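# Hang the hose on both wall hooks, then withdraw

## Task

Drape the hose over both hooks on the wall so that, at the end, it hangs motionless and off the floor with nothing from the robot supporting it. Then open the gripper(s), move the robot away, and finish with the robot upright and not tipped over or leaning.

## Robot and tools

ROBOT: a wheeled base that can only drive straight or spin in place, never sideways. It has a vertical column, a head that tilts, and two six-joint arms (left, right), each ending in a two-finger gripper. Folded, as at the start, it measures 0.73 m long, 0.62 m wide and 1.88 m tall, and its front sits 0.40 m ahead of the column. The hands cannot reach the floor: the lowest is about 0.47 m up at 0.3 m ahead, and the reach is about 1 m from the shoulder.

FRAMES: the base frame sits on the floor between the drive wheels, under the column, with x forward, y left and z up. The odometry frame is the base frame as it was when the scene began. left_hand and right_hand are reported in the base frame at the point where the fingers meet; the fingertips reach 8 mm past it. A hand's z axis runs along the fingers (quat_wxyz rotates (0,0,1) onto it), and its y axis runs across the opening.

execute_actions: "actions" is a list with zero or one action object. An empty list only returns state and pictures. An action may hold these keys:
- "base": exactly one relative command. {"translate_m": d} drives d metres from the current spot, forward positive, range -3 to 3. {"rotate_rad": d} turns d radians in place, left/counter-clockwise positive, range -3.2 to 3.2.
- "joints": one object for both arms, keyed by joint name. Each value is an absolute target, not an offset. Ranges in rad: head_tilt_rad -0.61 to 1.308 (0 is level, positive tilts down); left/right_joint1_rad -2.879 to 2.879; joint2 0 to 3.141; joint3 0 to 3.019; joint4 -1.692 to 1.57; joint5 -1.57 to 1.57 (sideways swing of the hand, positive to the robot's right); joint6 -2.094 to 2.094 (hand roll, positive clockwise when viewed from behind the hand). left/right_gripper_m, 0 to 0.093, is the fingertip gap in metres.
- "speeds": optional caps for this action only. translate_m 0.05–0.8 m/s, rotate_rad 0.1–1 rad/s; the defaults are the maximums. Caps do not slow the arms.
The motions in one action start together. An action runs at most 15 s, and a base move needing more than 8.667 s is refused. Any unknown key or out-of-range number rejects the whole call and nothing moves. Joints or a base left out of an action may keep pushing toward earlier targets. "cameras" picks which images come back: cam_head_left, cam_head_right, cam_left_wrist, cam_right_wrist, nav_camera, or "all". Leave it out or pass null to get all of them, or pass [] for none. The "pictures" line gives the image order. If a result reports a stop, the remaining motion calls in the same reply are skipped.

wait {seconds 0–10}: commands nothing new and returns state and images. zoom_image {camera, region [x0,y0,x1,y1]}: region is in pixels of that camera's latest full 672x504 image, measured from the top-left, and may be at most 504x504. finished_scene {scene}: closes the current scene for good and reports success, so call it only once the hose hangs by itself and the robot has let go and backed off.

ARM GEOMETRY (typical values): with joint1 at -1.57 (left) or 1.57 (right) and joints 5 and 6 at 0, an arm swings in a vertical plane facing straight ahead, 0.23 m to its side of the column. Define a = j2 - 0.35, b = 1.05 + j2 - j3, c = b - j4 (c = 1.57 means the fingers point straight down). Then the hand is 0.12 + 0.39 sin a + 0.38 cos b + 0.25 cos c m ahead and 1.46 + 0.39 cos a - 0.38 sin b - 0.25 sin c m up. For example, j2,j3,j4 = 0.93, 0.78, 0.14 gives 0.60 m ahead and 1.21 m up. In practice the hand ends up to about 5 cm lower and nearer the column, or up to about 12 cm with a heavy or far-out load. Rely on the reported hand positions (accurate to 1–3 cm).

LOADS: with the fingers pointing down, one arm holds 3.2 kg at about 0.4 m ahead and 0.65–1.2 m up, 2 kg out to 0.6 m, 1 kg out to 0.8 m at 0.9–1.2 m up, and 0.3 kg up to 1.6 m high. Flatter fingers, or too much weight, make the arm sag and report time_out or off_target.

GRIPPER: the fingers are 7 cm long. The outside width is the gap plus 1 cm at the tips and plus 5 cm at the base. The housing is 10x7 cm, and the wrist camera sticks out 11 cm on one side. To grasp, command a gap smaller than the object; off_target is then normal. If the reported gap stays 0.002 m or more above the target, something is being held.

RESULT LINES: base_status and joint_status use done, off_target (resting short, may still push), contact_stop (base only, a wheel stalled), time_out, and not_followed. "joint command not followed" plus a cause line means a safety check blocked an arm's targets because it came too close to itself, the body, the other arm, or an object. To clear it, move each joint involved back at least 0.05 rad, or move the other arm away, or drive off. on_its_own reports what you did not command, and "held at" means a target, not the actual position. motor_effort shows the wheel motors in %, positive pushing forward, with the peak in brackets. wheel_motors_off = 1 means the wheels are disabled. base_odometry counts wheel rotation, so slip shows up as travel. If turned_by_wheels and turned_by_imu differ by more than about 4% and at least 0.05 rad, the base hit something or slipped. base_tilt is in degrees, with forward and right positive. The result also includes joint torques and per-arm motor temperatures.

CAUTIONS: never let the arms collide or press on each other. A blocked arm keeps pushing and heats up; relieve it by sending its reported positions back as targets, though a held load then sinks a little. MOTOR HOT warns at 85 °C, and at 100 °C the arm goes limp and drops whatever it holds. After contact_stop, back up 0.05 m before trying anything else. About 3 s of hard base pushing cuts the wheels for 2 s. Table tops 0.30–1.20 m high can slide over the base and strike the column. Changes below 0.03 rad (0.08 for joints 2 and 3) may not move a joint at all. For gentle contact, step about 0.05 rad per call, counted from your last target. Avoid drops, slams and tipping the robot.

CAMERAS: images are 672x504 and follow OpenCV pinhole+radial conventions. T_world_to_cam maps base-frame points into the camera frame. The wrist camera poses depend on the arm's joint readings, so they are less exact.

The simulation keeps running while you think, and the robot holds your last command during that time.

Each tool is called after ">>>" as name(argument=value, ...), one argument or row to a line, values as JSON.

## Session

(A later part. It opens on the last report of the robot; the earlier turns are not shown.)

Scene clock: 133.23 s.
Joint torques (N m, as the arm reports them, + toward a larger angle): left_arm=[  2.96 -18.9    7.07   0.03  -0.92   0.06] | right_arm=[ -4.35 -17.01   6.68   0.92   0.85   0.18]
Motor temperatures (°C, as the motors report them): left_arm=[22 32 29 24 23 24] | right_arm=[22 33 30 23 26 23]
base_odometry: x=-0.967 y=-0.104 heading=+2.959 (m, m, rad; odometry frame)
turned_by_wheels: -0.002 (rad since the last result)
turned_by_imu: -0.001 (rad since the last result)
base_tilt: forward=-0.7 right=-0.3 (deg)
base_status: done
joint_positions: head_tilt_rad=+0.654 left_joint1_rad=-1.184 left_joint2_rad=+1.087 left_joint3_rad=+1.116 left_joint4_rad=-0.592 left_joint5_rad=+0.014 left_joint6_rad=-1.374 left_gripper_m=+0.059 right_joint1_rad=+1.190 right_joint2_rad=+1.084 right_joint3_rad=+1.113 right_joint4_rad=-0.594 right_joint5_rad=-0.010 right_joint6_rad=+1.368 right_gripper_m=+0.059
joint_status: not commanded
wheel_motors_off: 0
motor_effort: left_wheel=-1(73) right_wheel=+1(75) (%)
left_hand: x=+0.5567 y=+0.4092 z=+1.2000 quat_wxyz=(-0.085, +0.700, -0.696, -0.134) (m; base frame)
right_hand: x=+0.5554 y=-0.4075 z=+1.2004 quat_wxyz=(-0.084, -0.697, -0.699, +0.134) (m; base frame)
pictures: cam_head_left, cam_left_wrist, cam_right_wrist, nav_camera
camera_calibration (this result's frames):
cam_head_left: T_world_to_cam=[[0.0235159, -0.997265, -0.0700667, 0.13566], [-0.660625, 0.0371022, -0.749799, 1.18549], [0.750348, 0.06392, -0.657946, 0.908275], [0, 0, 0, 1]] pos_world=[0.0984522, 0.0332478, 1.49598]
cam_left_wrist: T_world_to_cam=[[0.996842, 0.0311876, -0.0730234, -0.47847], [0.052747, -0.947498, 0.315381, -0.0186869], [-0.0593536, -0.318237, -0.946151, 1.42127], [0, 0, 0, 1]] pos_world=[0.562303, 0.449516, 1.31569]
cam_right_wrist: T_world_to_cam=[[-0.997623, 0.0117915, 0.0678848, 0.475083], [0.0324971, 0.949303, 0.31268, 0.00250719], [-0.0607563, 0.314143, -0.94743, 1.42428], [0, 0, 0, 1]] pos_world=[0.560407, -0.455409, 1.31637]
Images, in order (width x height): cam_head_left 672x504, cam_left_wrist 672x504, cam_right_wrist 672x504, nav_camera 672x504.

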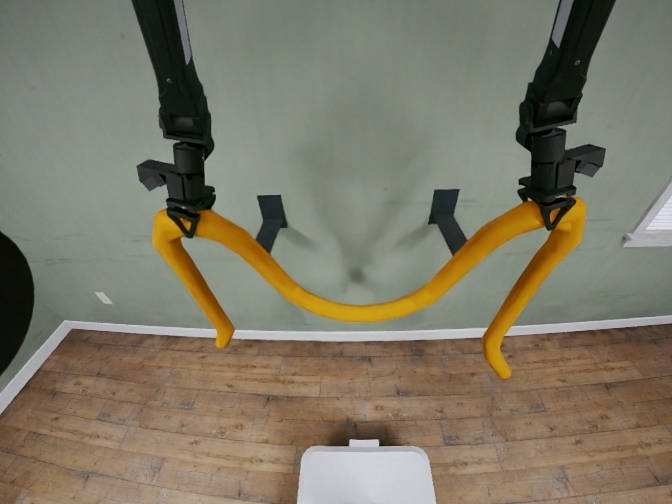

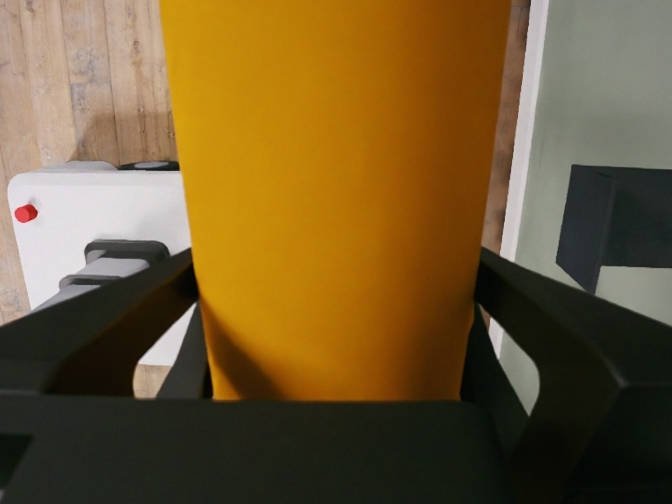

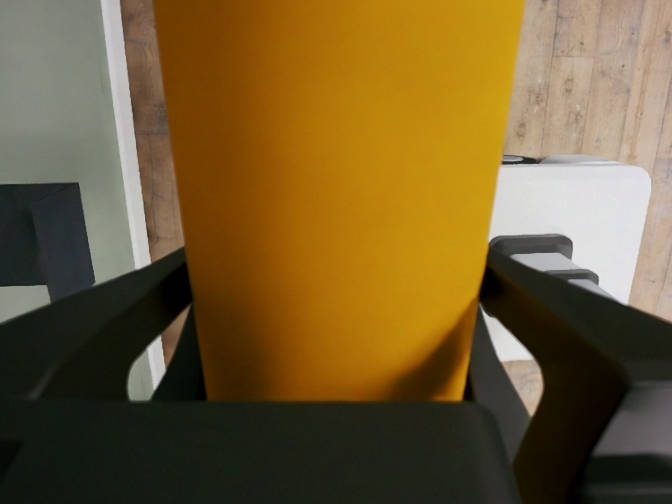

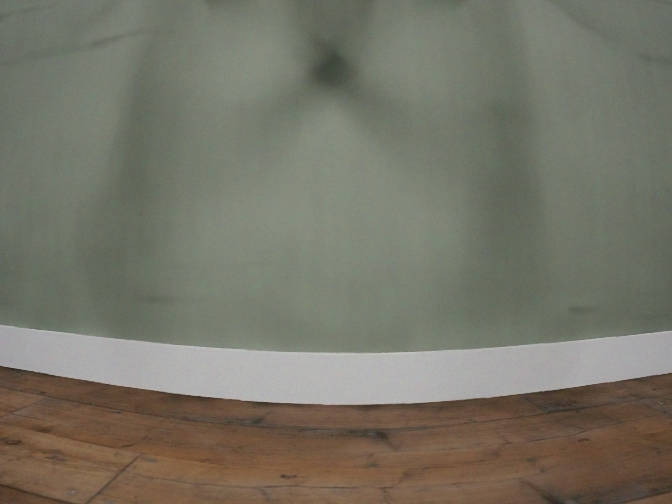

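>>> execute_actions(
  actions=[
    {"base":{"translate_m":0.285},"speeds":{"translate_m":0.25},"joints":{"head_tilt_rad":0.8}},
  ],
  cameras=["cam_head_left","cam_left_wrist","cam_right_wrist"],
)

Scene clock: 141.27 s.
Joint torques (N m, as the arm reports them, + toward a larger angle): left_arm=[  3.12 -18.58   6.96  -0.04  -0.92   0.06] | right_arm=[ -4.38 -16.87   6.74   0.78   0.84   0.17]
Motor temperatures (°C, as the motors report them): left_arm=[22 33 29 24 23 24] | right_arm=[22 33 30 23 26 23]
base_odometry: x=-1.247 y=-0.052 heading=+2.957 (m, m, rad; odometry frame)
turned_by_wheels: -0.001 (rad since the last result)
turned_by_imu: -0.002 (rad since the last result)
base_tilt: forward=-0.7 right=-0.2 (deg)
base_status: done
joint_positions: head_tilt_rad=+0.802 left_joint1_rad=-1.184 left_joint2_rad=+1.087 left_joint3_rad=+1.116 left_joint4_rad=-0.592 left_joint5_rad=+0.014 left_joint6_rad=-1.374 left_gripper_m=+0.059 right_joint1_rad=+1.190 right_joint2_rad=+1.083 right_joint3_rad=+1.113 right_joint4_rad=-0.592 right_joint5_rad=-0.010 right_joint6_rad=+1.368 right_gripper_m=+0.059
joint_status: all done
wheel_motors_off: 0
motor_effort: left_wheel=-3(45) right_wheel=+2(39) (%)
left_hand: x=+0.5570 y=+0.4092 z=+1.2002 quat_wxyz=(-0.086, +0.700, -0.696, -0.133) (m; base frame)
right_hand: x=+0.5561 y=-0.4076 z=+1.2006 quat_wxyz=(-0.085, -0.697, -0.700, +0.134) (m; base frame)
pictures: cam_head_left, cam_left_wrist, cam_right_wrist
camera_calibration (this result's frames):
cam_head_left: T_world_to_cam=[[0.0128847, -0.997265, -0.0727758, 0.140364], [-0.764341, 0.0371022, -0.643744, 1.02735], [0.644684, 0.06392, -0.761772, 1.07345], [0, 0, 0, 1]] pos_world=[0.0914022, 0.0332478, 1.48929]
cam_left_wrist: T_world_to_cam=[[0.996931, 0.0308309, -0.07196, -0.479934], [0.0520588, -0.947586, 0.315232, -0.0181546], [-0.0584694, -0.318011, -0.946282, 1.42101], [0, 0, 0, 1]] pos_world=[0.562492, 0.449492, 1.31587]
cam_right_wrist: T_world_to_cam=[[-0.997798, 0.0109671, 0.0654058, 0.478474], [0.0309066, 0.949485, 0.312287, 0.00393833], [-0.0586769, 0.313621, -0.947733, 1.42349], [0, 0, 0, 1]] pos_world=[0.560825, -0.455424, 1.31657]
Images, in order (width x height): cam_head_left 672x504, cam_left_wrist 672x504, cam_right_wrist 672x504.

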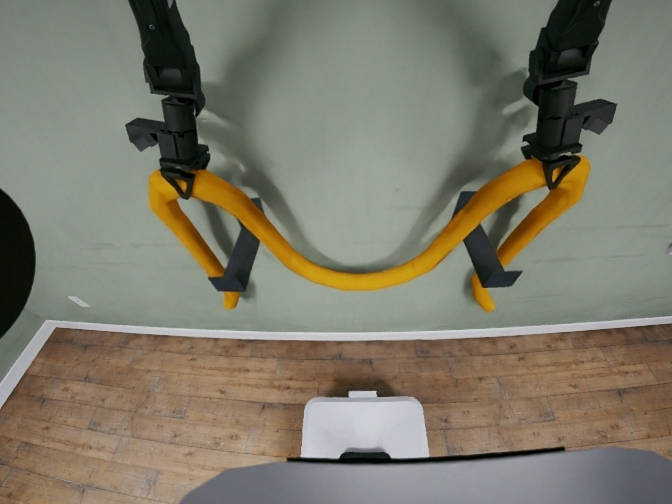

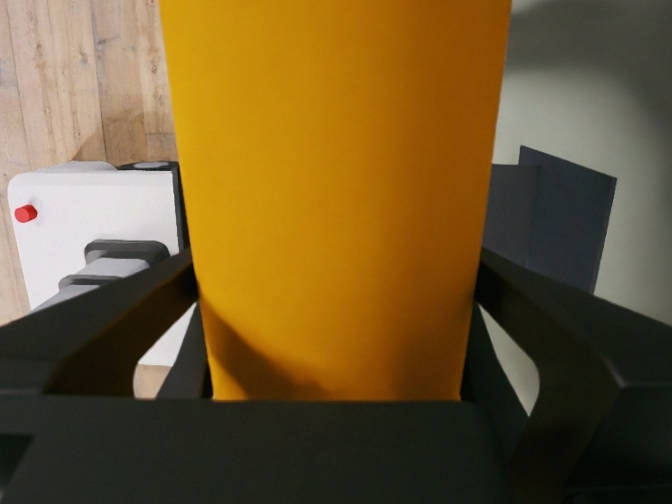

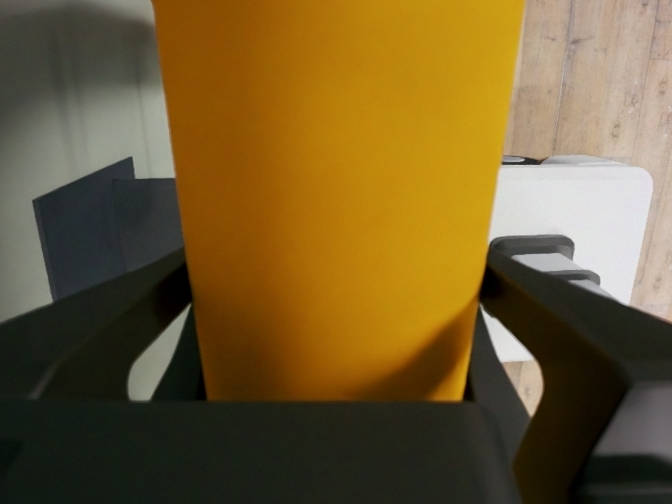

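>>> execute_actions(
  actions=[
    {"joints":{"left_joint1_rad":-1.32,"left_joint2_rad":1.47,"left_joint3_rad":1.29,"left_joint4_rad":-0.28,"left_joint6_rad":-1.45,"right_joint1_rad":1.335,"right_joint2_rad":1.47,"right_joint3_rad":1.3,"right_joint4_rad":-0.29,"right_joint6_rad":1.45}},
  ],
  cameras=["cam_head_left","cam_left_wrist","cam_right_wrist"],
)

Scene clock: 148.53 s.
Joint torques (N m, as the arm reports them, + toward a larger angle): left_arm=[  3.56 -20.49   4.46  -0.01  -0.73  -0.1 ] | right_arm=[ -3.54 -18.51   4.11   0.85   0.81   0.31]
Motor temperatures (°C, as the motors report them): left_arm=[22 33 29 24 23 24] | right_arm=[22 34 30 23 26 23]
base_odometry: x=-1.247 y=-0.052 heading=+2.957 (m, m, rad; odometry frame)
turned_by_wheels: +0.000 (rad since the last result)
turned_by_imu: -0.001 (rad since the last result)
base_tilt: forward=-0.7 right=-0.2 (deg)
base_status: not commanded
joint_positions: head_tilt_rad=+0.803 left_joint1_rad=-1.336 left_joint2_rad=+1.528 left_joint3_rad=+1.265 left_joint4_rad=-0.293 left_joint5_rad=+0.013 left_joint6_rad=-1.435 left_gripper_m=+0.059 right_joint1_rad=+1.350 right_joint2_rad=+1.522 right_joint3_rad=+1.269 right_joint4_rad=-0.303 right_joint5_rad=-0.011 right_joint6_rad=+1.434 right_gripper_m=+0.059
joint_status: all done
wheel_motors_off: 0
motor_effort: left_wheel=-2(23) right_wheel=+3(25) (%)
left_hand: x=+0.5617 y=+0.3738 z=+1.0022 quat_wxyz=(-0.050, +0.699, -0.709, -0.081) (m; base frame)
right_hand: x=+0.5654 y=-0.3658 z=+1.0036 quat_wxyz=(-0.046, -0.696, -0.712, +0.077) (m; base frame)
pictures: cam_head_left, cam_left_wrist, cam_right_wrist
camera_calibration (this result's frames):
cam_head_left: T_world_to_cam=[[0.0128493, -0.997265, -0.0727821, 0.140375], [-0.764654, 0.0371022, -0.643372, 1.0268], [0.644313, 0.06392, -0.762086, 1.07395], [0, 0, 0, 1]] pos_world=[0.0913775, 0.0332478, 1.48927]
cam_left_wrist: T_world_to_cam=[[0.998553, 0.00410675, -0.0536118, -0.507056], [0.0269437, -0.901078, 0.432819, -0.110654], [-0.0465309, -0.433638, -0.899885, 1.21273], [0, 0, 0, 1]] pos_world=[0.565733, 0.42826, 1.11203]
cam_right_wrist: T_world_to_cam=[[-0.998967, -0.0140693, 0.0432039, 0.513968], [0.0063026, 0.898754, 0.438408, -0.105774], [-0.0449978, 0.438227, -0.897737, 1.21192], [0, 0, 0, 1]] pos_world=[0.568638, -0.428799, 1.11215]
Images, in order (width x height): cam_head_left 672x504, cam_left_wrist 672x504, cam_right_wrist 672x504.

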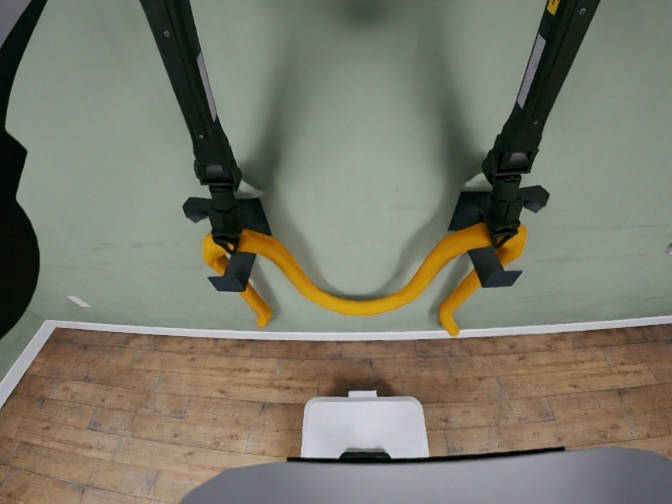

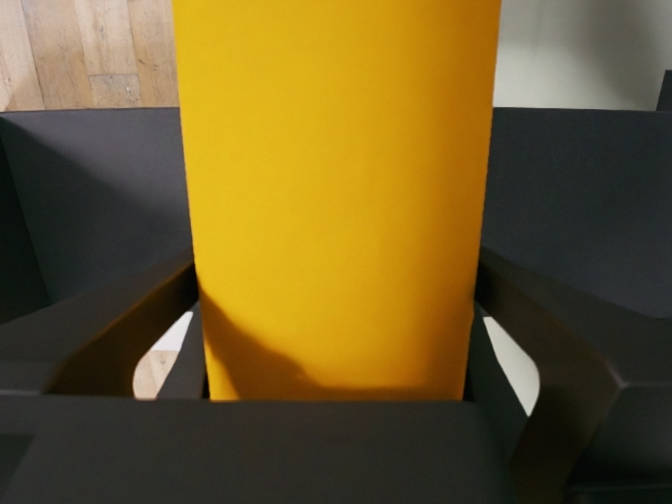

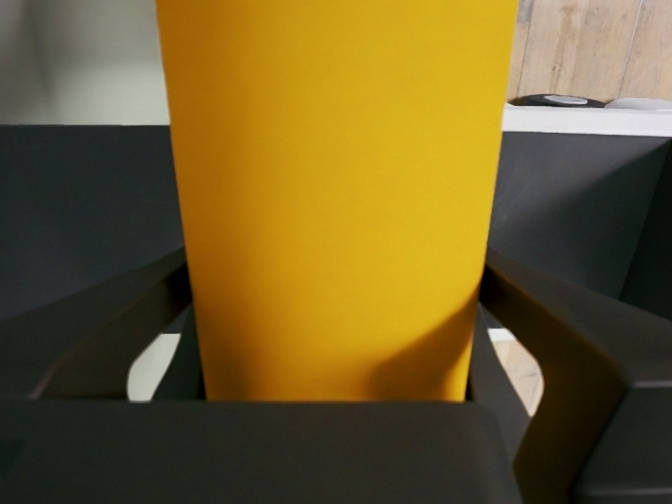

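>>> execute_actions(
  actions=[
    {"joints":{"left_joint2_rad":1.61,"left_joint3_rad":1.37,"left_joint4_rad":-0.25,"right_joint2_rad":1.61,"right_joint3_rad":1.38,"right_joint4_rad":-0.26}},
  ],
  cameras=["cam_head_left"],
)

Scene clock: 154.00 s.
Joint torques (N m, as the arm reports them, + toward a larger angle): left_arm=[  3.82 -16.93   4.11   0.22  -0.82  -0.08] | right_arm=[ -3.99 -15.36   3.77   1.33   1.1    0.32]
Motor temperatures (°C, as the motors report them): left_arm=[22 33 29 24 23 24] | right_arm=[22 34 29 23 26 23]
base_odometry: x=-1.247 y=-0.052 heading=+2.957 (m, m, rad; odometry frame)
turned_by_wheels: +0.000 (rad since the last result)
turned_by_imu: -0.001 (rad since the last result)
base_tilt: forward=-0.7 right=-0.2 (deg)
base_status: not commanded
joint_positions: head_tilt_rad=+0.803 left_joint1_rad=-1.336 left_joint2_rad=+1.607 left_joint3_rad=+1.351 left_joint4_rad=-0.266 left_joint5_rad=+0.014 left_joint6_rad=-1.436 left_gripper_m=+0.059 right_joint1_rad=+1.351 right_joint2_rad=+1.606 right_joint3_rad=+1.355 right_joint4_rad=-0.283 right_joint5_rad=-0.018 right_joint6_rad=+1.434 right_gripper_m=+0.059
joint_status: all done
wheel_motors_off: 0
motor_effort: left_wheel=+0(3) right_wheel=+4(4) (%)
left_hand: x=+0.5829 y=+0.3817 z=+0.9751 quat_wxyz=(-0.063, +0.698, -0.710, -0.070) (m; base frame)
right_hand: x=+0.5825 y=-0.3721 z=+0.9739 quat_wxyz=(-0.053, -0.695, -0.713, +0.068) (m; base frame)
pictures: cam_head_left
camera_calibration (this result's frames):
cam_head_left: T_world_to_cam=[[0.0128493, -0.997265, -0.0727821, 0.140375], [-0.764654, 0.0371022, -0.643372, 1.0268], [0.644313, 0.06392, -0.762086, 1.07395], [0, 0, 0, 1]] pos_world=[0.0913775, 0.0332478, 1.48927]
Images, in order (width x height): cam_head_left 672x504.

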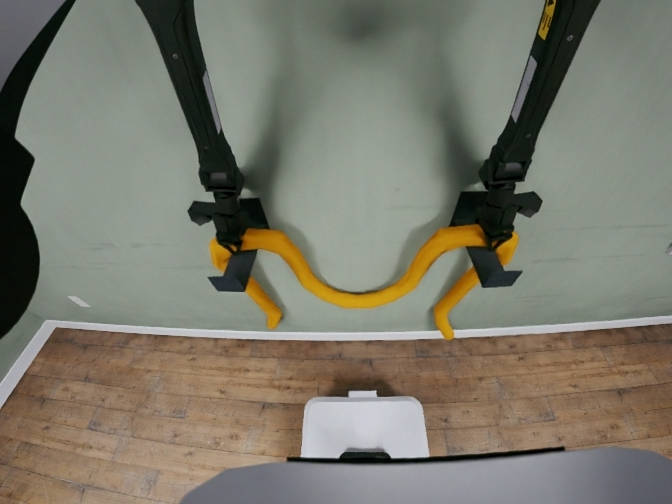

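>>> execute_actions(
  actions=[
    {"joints":{"left_gripper_m":0.09,"right_gripper_m":0.09}},
  ],
  cameras=["cam_head_left"],
)

>>> execute_actions(
  actions=[
    {"joints":{"left_joint2_rad":1.2,"left_joint3_rad":1.12,"left_joint4_rad":-0.44,"right_joint2_rad":1.2,"right_joint3_rad":1.12,"right_joint4_rad":-0.44}},
  ],
  cameras=["cam_head_left"],
)

>>> execute_actions(
  actions=[
    {"base":{"translate_m":-0.7},"joints":{"head_tilt_rad":0.5}},
  ],
  cameras=["cam_head_left","nav_camera"],
)

Scene clock: 161.63 s.
Joint torques (N m, as the arm reports them, + toward a larger angle): left_arm=[  3.72 -16.87   3.75  -0.05  -0.56  -0.08] | right_arm=[ -4.16 -15.32   2.81   0.72   0.55   0.29]
Motor temperatures (°C, as the motors report them): left_arm=[22 33 28 24 23 24] | right_arm=[22 34 29 23 27 23]
base_odometry: x=-1.247 y=-0.052 heading=+2.957 (m, m, rad; odometry frame)
turned_by_wheels: +0.000 (rad since the last result)
turned_by_imu: -0.001 (rad since the last result)
base_tilt: forward=-0.7 right=-0.2 (deg)
base_status: not commanded
joint_positions: head_tilt_rad=+0.803 left_joint1_rad=-1.334 left_joint2_rad=+1.604 left_joint3_rad=+1.358 left_joint4_rad=-0.257 left_joint5_rad=+0.007 left_joint6_rad=-1.436 left_gripper_m=+0.090 right_joint1_rad=+1.350 right_joint2_rad=+1.603 right_joint3_rad=+1.373 right_joint4_rad=-0.268 right_joint5_rad=-0.005 right_joint6_rad=+1.439 right_gripper_m=+0.090
joint_status: all done
wheel_motors_off: 0
motor_effort: left_wheel=-1(3) right_wheel=+3(4) (%)
left_hand: x=+0.5900 y=+0.3852 z=+0.9779 quat_wxyz=(-0.073, +0.697, -0.710, -0.068) (m; base frame)
right_hand: x=+0.5981 y=-0.3755 z=+0.9778 quat_wxyz=(-0.071, -0.695, -0.712, +0.062) (m; base frame)
pictures: cam_head_left
camera_calibration (this result's frames):
cam_head_left: T_world_to_cam=[[0.0128493, -0.997265, -0.0727821, 0.140375], [-0.764654, 0.0371022, -0.643372, 1.0268], [0.644313, 0.06392, -0.762086, 1.07395], [0, 0, 0, 1]] pos_world=[0.0913775, 0.0332478, 1.48927]
Images, in order (width x height): cam_head_left 672x504.

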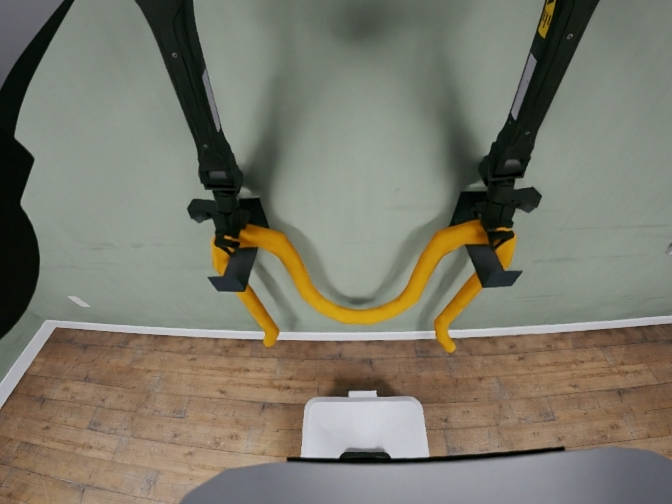

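Scene clock: 162.97 s.
Joint torques (N m, as the arm reports them, + toward a larger angle): left_arm=[  2.28 -14.39   4.47  -0.34  -0.42  -0.08] | right_arm=[ -2.88 -13.43   3.78   0.24   0.4    0.26]
Motor temperatures (°C, as the motors report them): left_arm=[22 33 28 24 23 24] | right_arm=[22 34 29 23 27 23]
base_odometry: x=-1.247 y=-0.052 heading=+2.957 (m, m, rad; odometry frame)
turned_by_wheels: +0.000 (rad since the last result)
turned_by_imu: +0.000 (rad since the last result)
base_tilt: forward=-0.7 right=-0.3 (deg)
base_status: not commanded
joint_positions: head_tilt_rad=+0.803 left_joint1_rad=-1.332 left_joint2_rad=+1.188 left_joint3_rad=+1.115 left_joint4_rad=-0.441 left_joint5_rad=+0.003 left_joint6_rad=-1.436 left_gripper_m=+0.090 right_joint1_rad=+1.350 right_joint2_rad=+1.190 right_joint3_rad=+1.115 right_joint4_rad=-0.437 right_joint5_rad=-0.002 right_joint6_rad=+1.439 right_gripper_m=+0.090
joint_status: all done
wheel_motors_off: 0
motor_effort: left_wheel=-4(3) right_wheel=+3(4) (%)
left_hand: x=+0.5720 y=+0.3516 z=+1.1357 quat_wxyz=(-0.071, +0.698, -0.709, -0.074) (m; base frame)
right_hand: x=+0.5733 y=-0.3432 z=+1.1333 quat_wxyz=(-0.067, -0.696, -0.712, +0.067) (m; base frame)
pictures: cam_head_left
camera_calibration (this result's frames):
cam_head_left: T_world_to_cam=[[0.0128493, -0.997265, -0.0727821, 0.140375], [-0.764654, 0.0371022, -0.643372, 1.0268], [0.644313, 0.06392, -0.762086, 1.07395], [0, 0, 0, 1]] pos_world=[0.0913775, 0.0332478, 1.48927]
Images, in order (width x height): cam_head_left 672x504.

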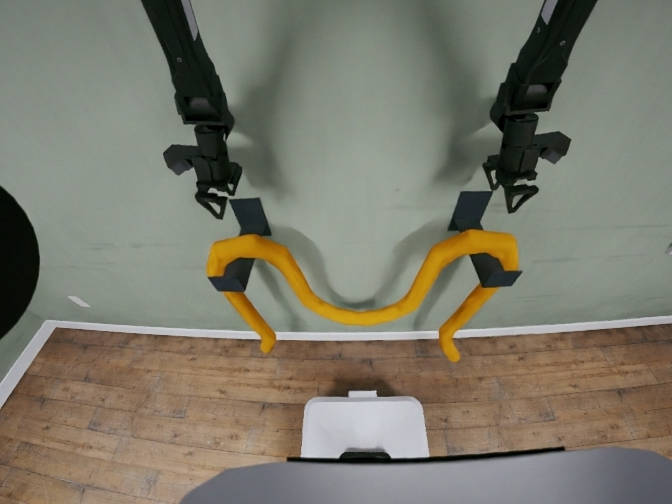

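Scene clock: 166.00 s.
Joint torques (N m, as the arm reports them, + toward a larger angle): left_arm=[  1.91 -14.84   4.54  -0.4   -0.41  -0.09] | right_arm=[ -2.61 -13.65   3.8    0.22   0.38   0.26]
Motor temperatures (°C, as the motors report them): left_arm=[22 33 28 24 23 24] | right_arm=[22 33 28 23 27 23]
base_odometry: x=-0.559 y=-0.181 heading=+2.955 (m, m, rad; odometry frame)
turned_by_wheels: -0.002 (rad since the last result)
turned_by_imu: -0.004 (rad since the last result)
base_tilt: forward=-0.7 right=-0.3 (deg)
base_status: done
joint_positions: head_tilt_rad=+0.518 left_joint1_rad=-1.328 left_joint2_rad=+1.190 left_joint3_rad=+1.113 left_joint4_rad=-0.441 left_joint5_rad=+0.003 left_joint6_rad=-1.436 left_gripper_m=+0.090 right_joint1_rad=+1.346 right_joint2_rad=+1.191 right_joint3_rad=+1.115 right_joint4_rad=-0.437 right_joint5_rad=-0.002 right_joint6_rad=+1.439 right_gripper_m=+0.090
joint_status: all done
wheel_motors_off: 0
motor_effort: left_wheel=-1(73) right_wheel=+1(72) (%)
left_hand: x=+0.5703 y=+0.3537 z=+1.1352 quat_wxyz=(-0.071, +0.699, -0.708, -0.076) (m; base frame)
right_hand: x=+0.5723 y=-0.3456 z=+1.1330 quat_wxyz=(-0.067, -0.697, -0.711, +0.069) (m; base frame)
pictures: cam_head_left, nav_camera
camera_calibration (this result's frames):
cam_head_left: T_world_to_cam=[[0.0327915, -0.997265, -0.0662349, 0.129295], [-0.552954, 0.0371022, -0.832385, 1.30729], [0.832566, 0.06392, -0.550225, 0.738276], [0, 0, 0, 1]] pos_world=[0.103969, 0.0332478, 1.50295]
Images, in order (width x height): cam_head_left 672x504, nav_camera 672x504.

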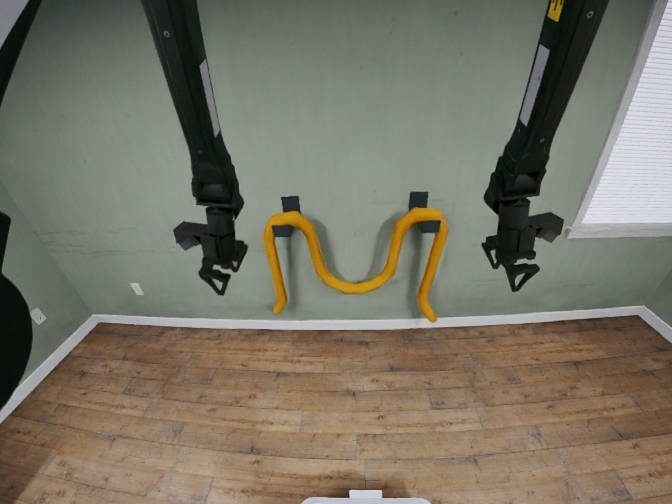

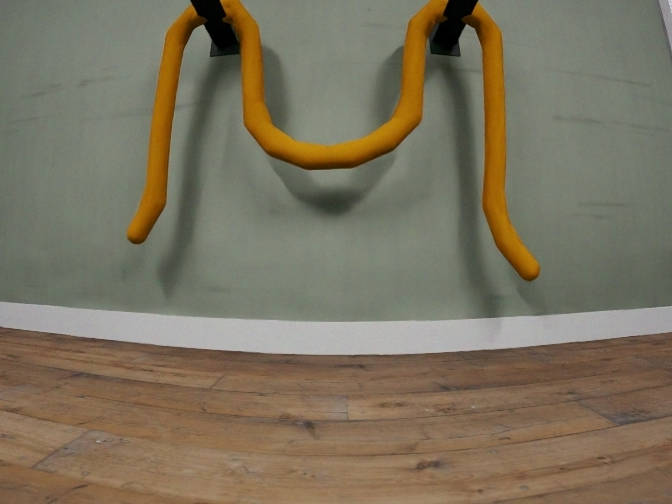

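>>> wait(
  seconds=10,
)

Scene clock: 178.33 s.
Joint torques (N m, as the arm reports them, + toward a larger angle): left_arm=[  1.85 -14.78   4.38  -0.4   -0.41  -0.08] | right_arm=[ -2.64 -13.5    3.8    0.22   0.38   0.26]
Motor temperatures (°C, as the motors report them): left_arm=[22 32 28 24 23 24] | right_arm=[22 33 28 23 26 23]
base_odometry: x=-0.559 y=-0.181 heading=+2.955 (m, m, rad; odometry frame)
turned_by_wheels: +0.000 (rad since the last result)
turned_by_imu: -0.001 (rad since the last result)
base_tilt: forward=-0.7 right=-0.3 (deg)
base_status: done
joint_positions: head_tilt_rad=+0.518 left_joint1_rad=-1.328 left_joint2_rad=+1.190 left_joint3_rad=+1.113 left_joint4_rad=-0.441 left_joint5_rad=+0.003 left_joint6_rad=-1.436 left_gripper_m=+0.090 right_joint1_rad=+1.346 right_joint2_rad=+1.191 right_joint3_rad=+1.115 right_joint4_rad=-0.437 right_joint5_rad=-0.002 right_joint6_rad=+1.439 right_gripper_m=+0.090
joint_status: all done
wheel_motors_off: 0
motor_effort: left_wheel=-1(73) right_wheel=+1(72) (%)
left_hand: x=+0.5703 y=+0.3537 z=+1.1352 quat_wxyz=(-0.071, +0.699, -0.708, -0.076) (m; base frame)
right_hand: x=+0.5723 y=-0.3456 z=+1.1330 quat_wxyz=(-0.067, -0.697, -0.711, +0.069) (m; base frame)
wait: 10.00 s; at rest from the start
pictures: cam_head_left, cam_head_right, cam_left_wrist, cam_right_wrist, nav_camera
camera_calibration (this result's frames):
cam_head_left: T_world_to_cam=[[0.0327915, -0.997265, -0.0662349, 0.129295], [-0.552954, 0.0371022, -0.832385, 1.30729], [0.832566, 0.06392, -0.550225, 0.738276], [0, 0, 0, 1]] pos_world=[0.103969, 0.0332478, 1.50295]
cam_head_right: T_world_to_cam=[[0.0296369, -0.997999, -0.0558455, 0.0447896], [-0.533632, 0.0314445, -0.845132, 1.32456], [0.845197, 0.0548481, -0.531633, 0.710773], [0, 0, 0, 1]] pos_world=[0.104757, -0.0359346, 1.4998]
cam_left_wrist: T_world_to_cam=[[0.999857, 0.0022172, -0.0167355, -0.550383], [0.00894454, -0.910331, 0.413785, -0.15136], [-0.0143174, -0.413876, -0.910221, 1.3104], [0, 0, 0, 1]] pos_world=[0.57042, 0.405775, 1.24617]
cam_right_wrist: T_world_to_cam=[[-0.999891, -0.0146105, 0.00230062, 0.562247], [-0.0122735, 0.906432, 0.422174, -0.149013], [-0.00825352, 0.422099, -0.906512, 1.30286], [0, 0, 0, 1]] pos_world=[0.57111, -0.406652, 1.24268]
Images, in order (width x height): cam_head_left 672x504, cam_head_right 672x504, cam_left_wrist 672x504, cam_right_wrist 672x504, nav_camera 672x504.

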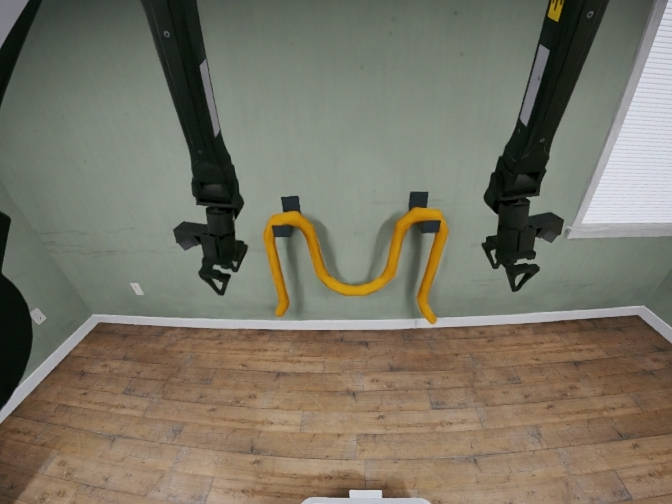

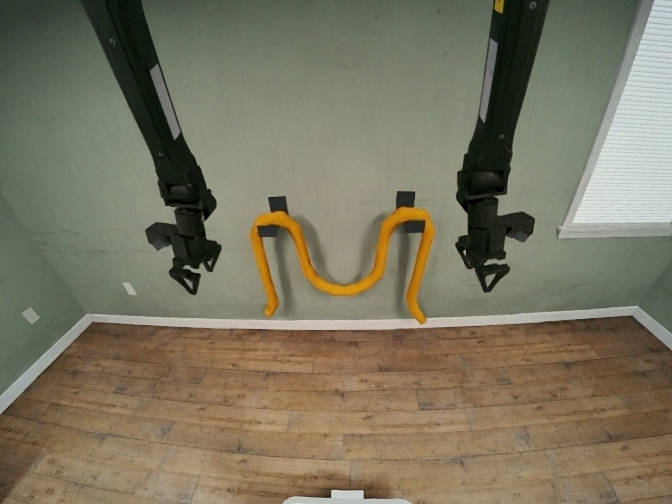

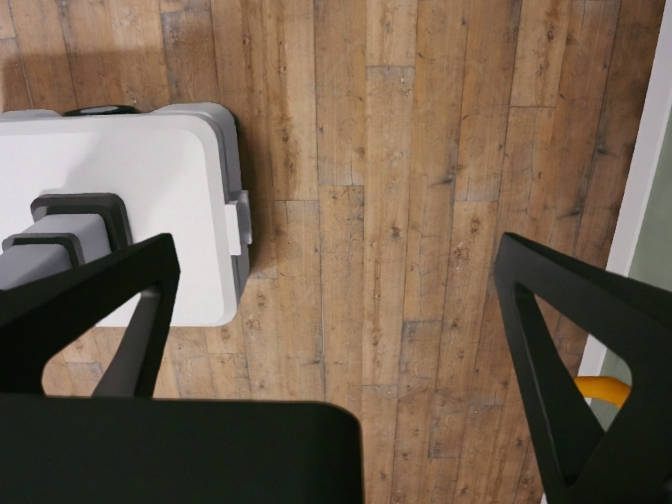

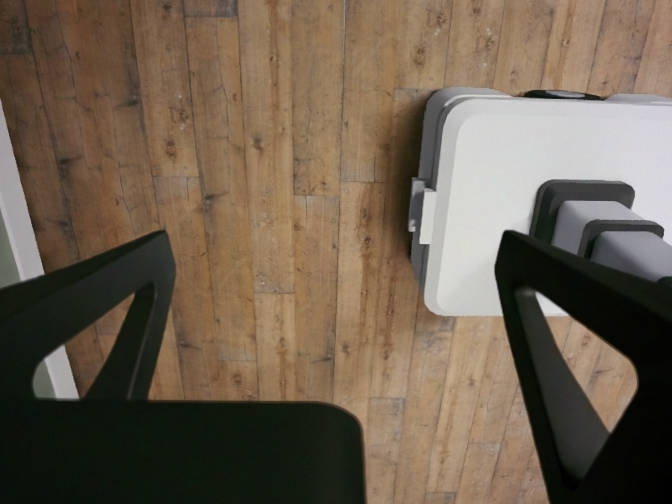

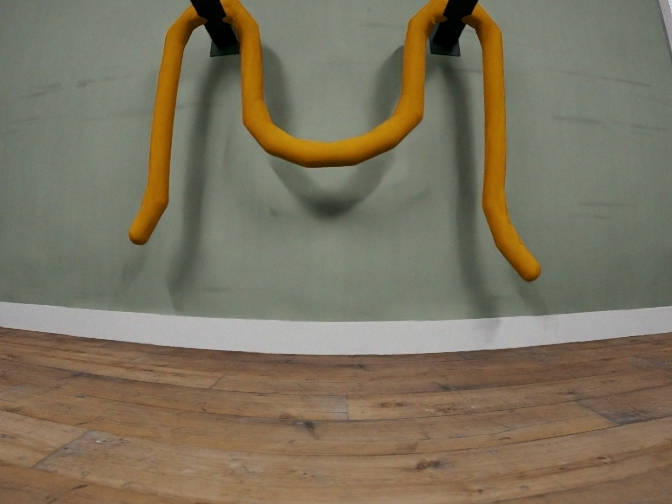

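>>> wait(
  seconds=10,
)

Scene clock: 190.73 s.
Joint torques (N m, as the arm reports them, + toward a larger angle): left_arm=[  1.8  -14.75   4.4   -0.38  -0.41  -0.09] | right_arm=[ -2.59 -13.45   3.8    0.23   0.39   0.27]
Motor temperatures (°C, as the motors report them): left_arm=[22 32 27 24 23 24] | right_arm=[22 33 28 23 26 23]
base_odometry: x=-0.559 y=-0.181 heading=+2.955 (m, m, rad; odometry frame)
turned_by_wheels: +0.000 (rad since the last result)
turned_by_imu: -0.001 (rad since the last result)
base_tilt: forward=-0.7 right=-0.3 (deg)
base_status: done
joint_positions: head_tilt_rad=+0.518 left_joint1_rad=-1.328 left_joint2_rad=+1.190 left_joint3_rad=+1.113 left_joint4_rad=-0.441 left_joint5_rad=+0.003 left_joint6_rad=-1.436 left_gripper_m=+0.090 right_joint1_rad=+1.346 right_joint2_rad=+1.191 right_joint3_rad=+1.115 right_joint4_rad=-0.437 right_joint5_rad=-0.002 right_joint6_rad=+1.439 right_gripper_m=+0.090
joint_status: all done
wheel_motors_off: 0
motor_effort: left_wheel=-2(73) right_wheel=+1(72) (%)
left_hand: x=+0.5703 y=+0.3537 z=+1.1352 quat_wxyz=(-0.071, +0.699, -0.708, -0.076) (m; base frame)
right_hand: x=+0.5723 y=-0.3456 z=+1.1330 quat_wxyz=(-0.067, -0.697, -0.711, +0.069) (m; base frame)
wait: 10.00 s; at rest from the start
pictures: cam_head_left, cam_head_right, cam_left_wrist, cam_right_wrist, nav_camera
camera_calibration (this result's frames):
cam_head_left: T_world_to_cam=[[0.0327915, -0.997265, -0.0662349, 0.129295], [-0.552954, 0.0371022, -0.832385, 1.30729], [0.832566, 0.06392, -0.550225, 0.738275], [0, 0, 0, 1]] pos_world=[0.103969, 0.0332478, 1.50295]
cam_head_right: T_world_to_cam=[[0.0296369, -0.997999, -0.0558455, 0.0447896], [-0.533632, 0.0314445, -0.845132, 1.32456], [0.845197, 0.0548481, -0.531633, 0.710773], [0, 0, 0, 1]] pos_world=[0.104757, -0.0359346, 1.4998]
cam_left_wrist: T_world_to_cam=[[0.999857, 0.0022172, -0.0167355, -0.550383], [0.00894454, -0.910331, 0.413785, -0.15136], [-0.0143174, -0.413876, -0.910221, 1.3104], [0, 0, 0, 1]] pos_world=[0.57042, 0.405775, 1.24617]
cam_right_wrist: T_world_to_cam=[[-0.999891, -0.0146105, 0.00230062, 0.562247], [-0.0122735, 0.906432, 0.422174, -0.149013], [-0.00825352, 0.422099, -0.906512, 1.30286], [0, 0, 0, 1]] pos_world=[0.57111, -0.406652, 1.24268]
Images, in order (width x height): cam_head_left 672x504, cam_head_right 672x504, cam_left_wrist 672x504, cam_right_wrist 672x504, nav_camera 672x504.

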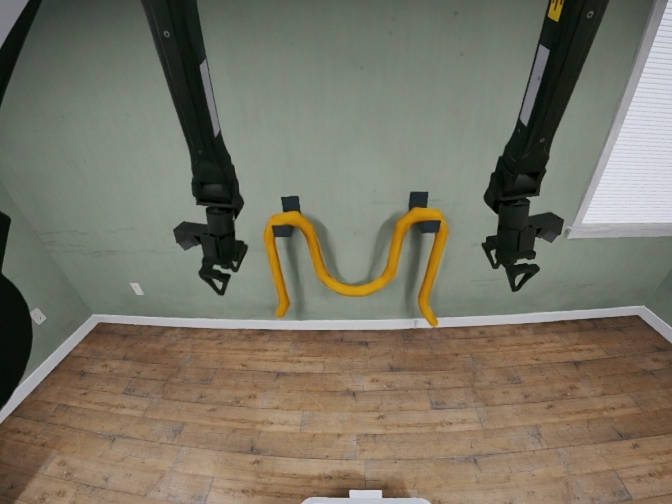

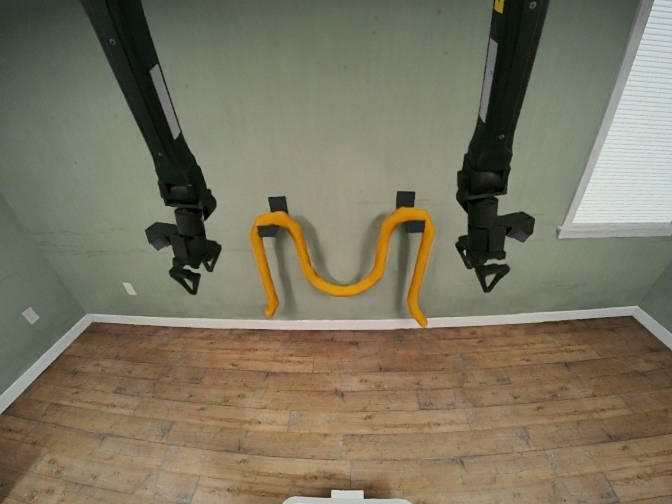

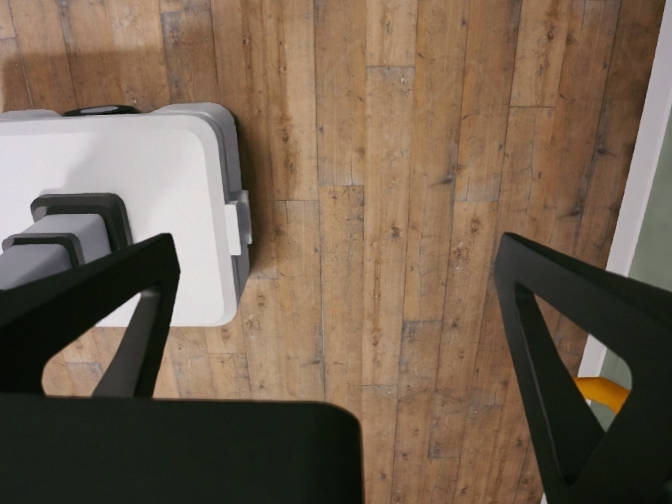

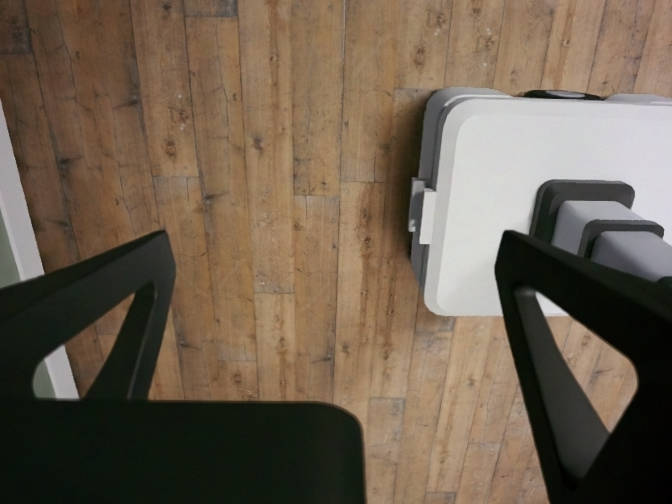

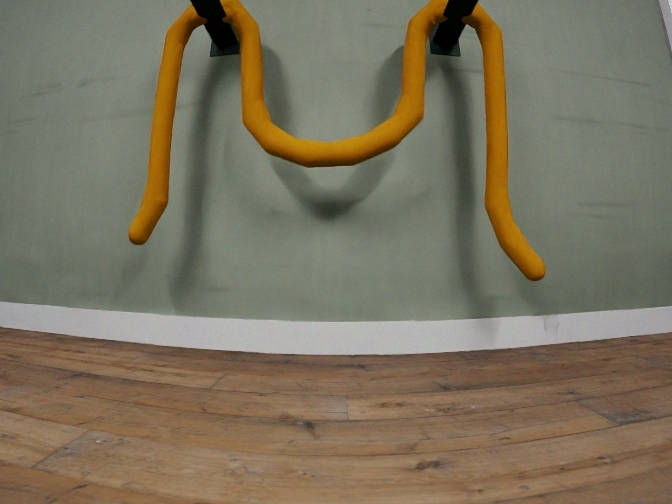

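>>> wait(
  seconds=10,
)

Scene clock: 204.23 s.
Joint torques (N m, as the arm reports them, + toward a larger angle): left_arm=[  1.86 -14.73   4.41  -0.37  -0.41  -0.08] | right_arm=[ -2.59 -13.51   3.8    0.22   0.38   0.27]
Motor temperatures (°C, as the motors report them): left_arm=[22 32 27 24 23 24] | right_arm=[22 33 28 23 26 23]
base_odometry: x=-0.559 y=-0.181 heading=+2.955 (m, m, rad; odometry frame)
turned_by_wheels: +0.000 (rad since the last result)
turned_by_imu: -0.001 (rad since the last result)
base_tilt: forward=-0.7 right=-0.2 (deg)
base_status: done
joint_positions: head_tilt_rad=+0.518 left_joint1_rad=-1.328 left_joint2_rad=+1.190 left_joint3_rad=+1.113 left_joint4_rad=-0.441 left_joint5_rad=+0.003 left_joint6_rad=-1.436 left_gripper_m=+0.090 right_joint1_rad=+1.346 right_joint2_rad=+1.191 right_joint3_rad=+1.115 right_joint4_rad=-0.437 right_joint5_rad=-0.002 right_joint6_rad=+1.439 right_gripper_m=+0.090
joint_status: all done
wheel_motors_off: 0
motor_effort: left_wheel=-1(73) right_wheel=+1(72) (%)
left_hand: x=+0.5703 y=+0.3537 z=+1.1352 quat_wxyz=(-0.071, +0.699, -0.708, -0.076) (m; base frame)
right_hand: x=+0.5723 y=-0.3456 z=+1.1330 quat_wxyz=(-0.067, -0.697, -0.711, +0.069) (m; base frame)
wait: 10.00 s; at rest from the start
pictures: cam_head_left, cam_head_right, cam_left_wrist, cam_right_wrist, nav_camera
camera_calibration (this result's frames):
cam_head_left: T_world_to_cam=[[0.0327915, -0.997265, -0.0662349, 0.129295], [-0.552954, 0.0371022, -0.832385, 1.30729], [0.832566, 0.06392, -0.550225, 0.738275], [0, 0, 0, 1]] pos_world=[0.103969, 0.0332478, 1.50295]
cam_head_right: T_world_to_cam=[[0.0296369, -0.997999, -0.0558455, 0.0447896], [-0.533632, 0.0314445, -0.845132, 1.32456], [0.845197, 0.0548481, -0.531633, 0.710773], [0, 0, 0, 1]] pos_world=[0.104757, -0.0359346, 1.4998]
cam_left_wrist: T_world_to_cam=[[0.999857, 0.0022172, -0.0167355, -0.550383], [0.00894454, -0.910331, 0.413785, -0.15136], [-0.0143174, -0.413876, -0.910221, 1.3104], [0, 0, 0, 1]] pos_world=[0.57042, 0.405775, 1.24617]
cam_right_wrist: T_world_to_cam=[[-0.999891, -0.0146105, 0.00230062, 0.562247], [-0.0122735, 0.906432, 0.422174, -0.149013], [-0.00825352, 0.422099, -0.906512, 1.30286], [0, 0, 0, 1]] pos_world=[0.57111, -0.406652, 1.24268]
Images, in order (width x height): cam_head_left 672x504, cam_head_right 672x504, cam_left_wrist 672x504, cam_right_wrist 672x504, nav_camera 672x504.

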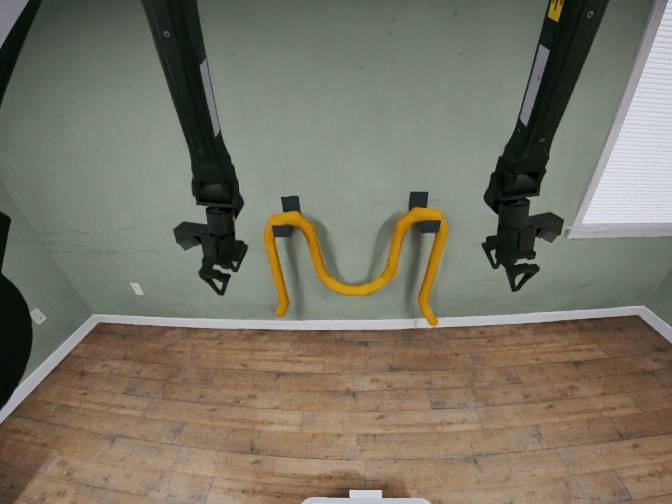

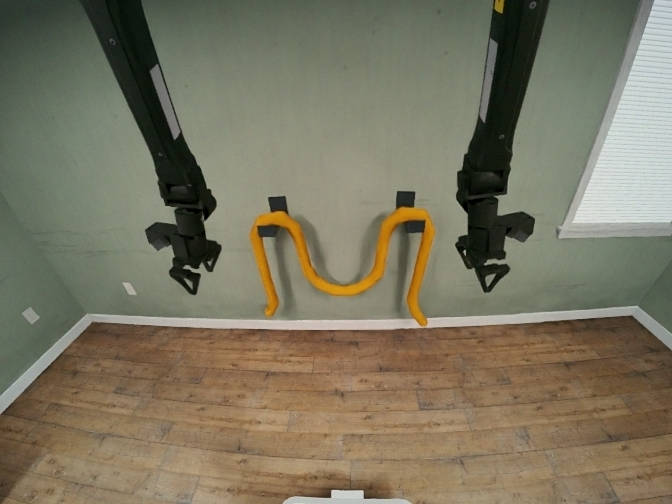

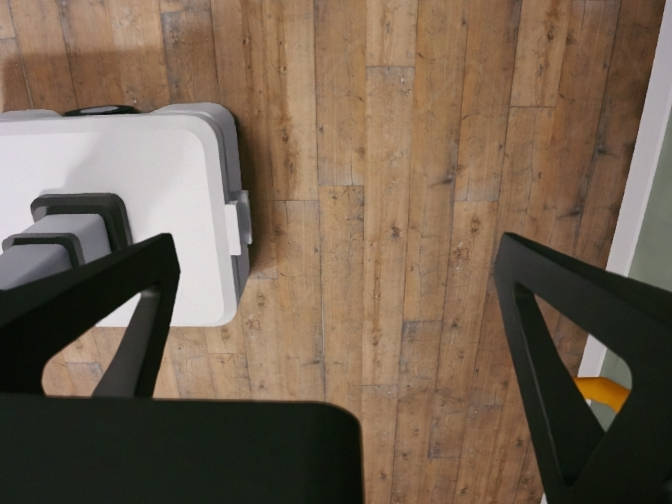

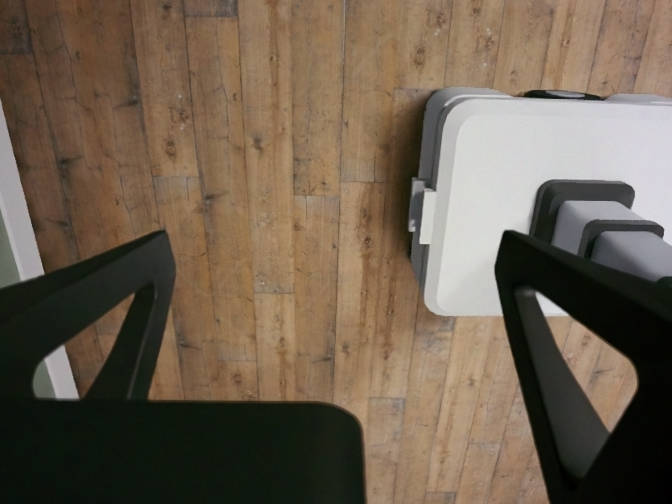

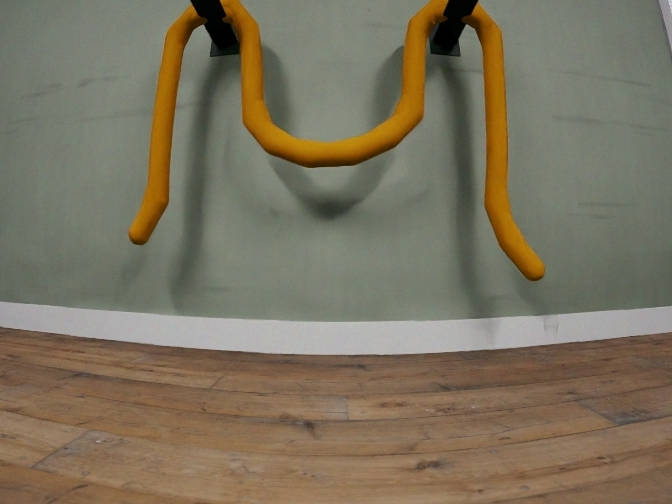

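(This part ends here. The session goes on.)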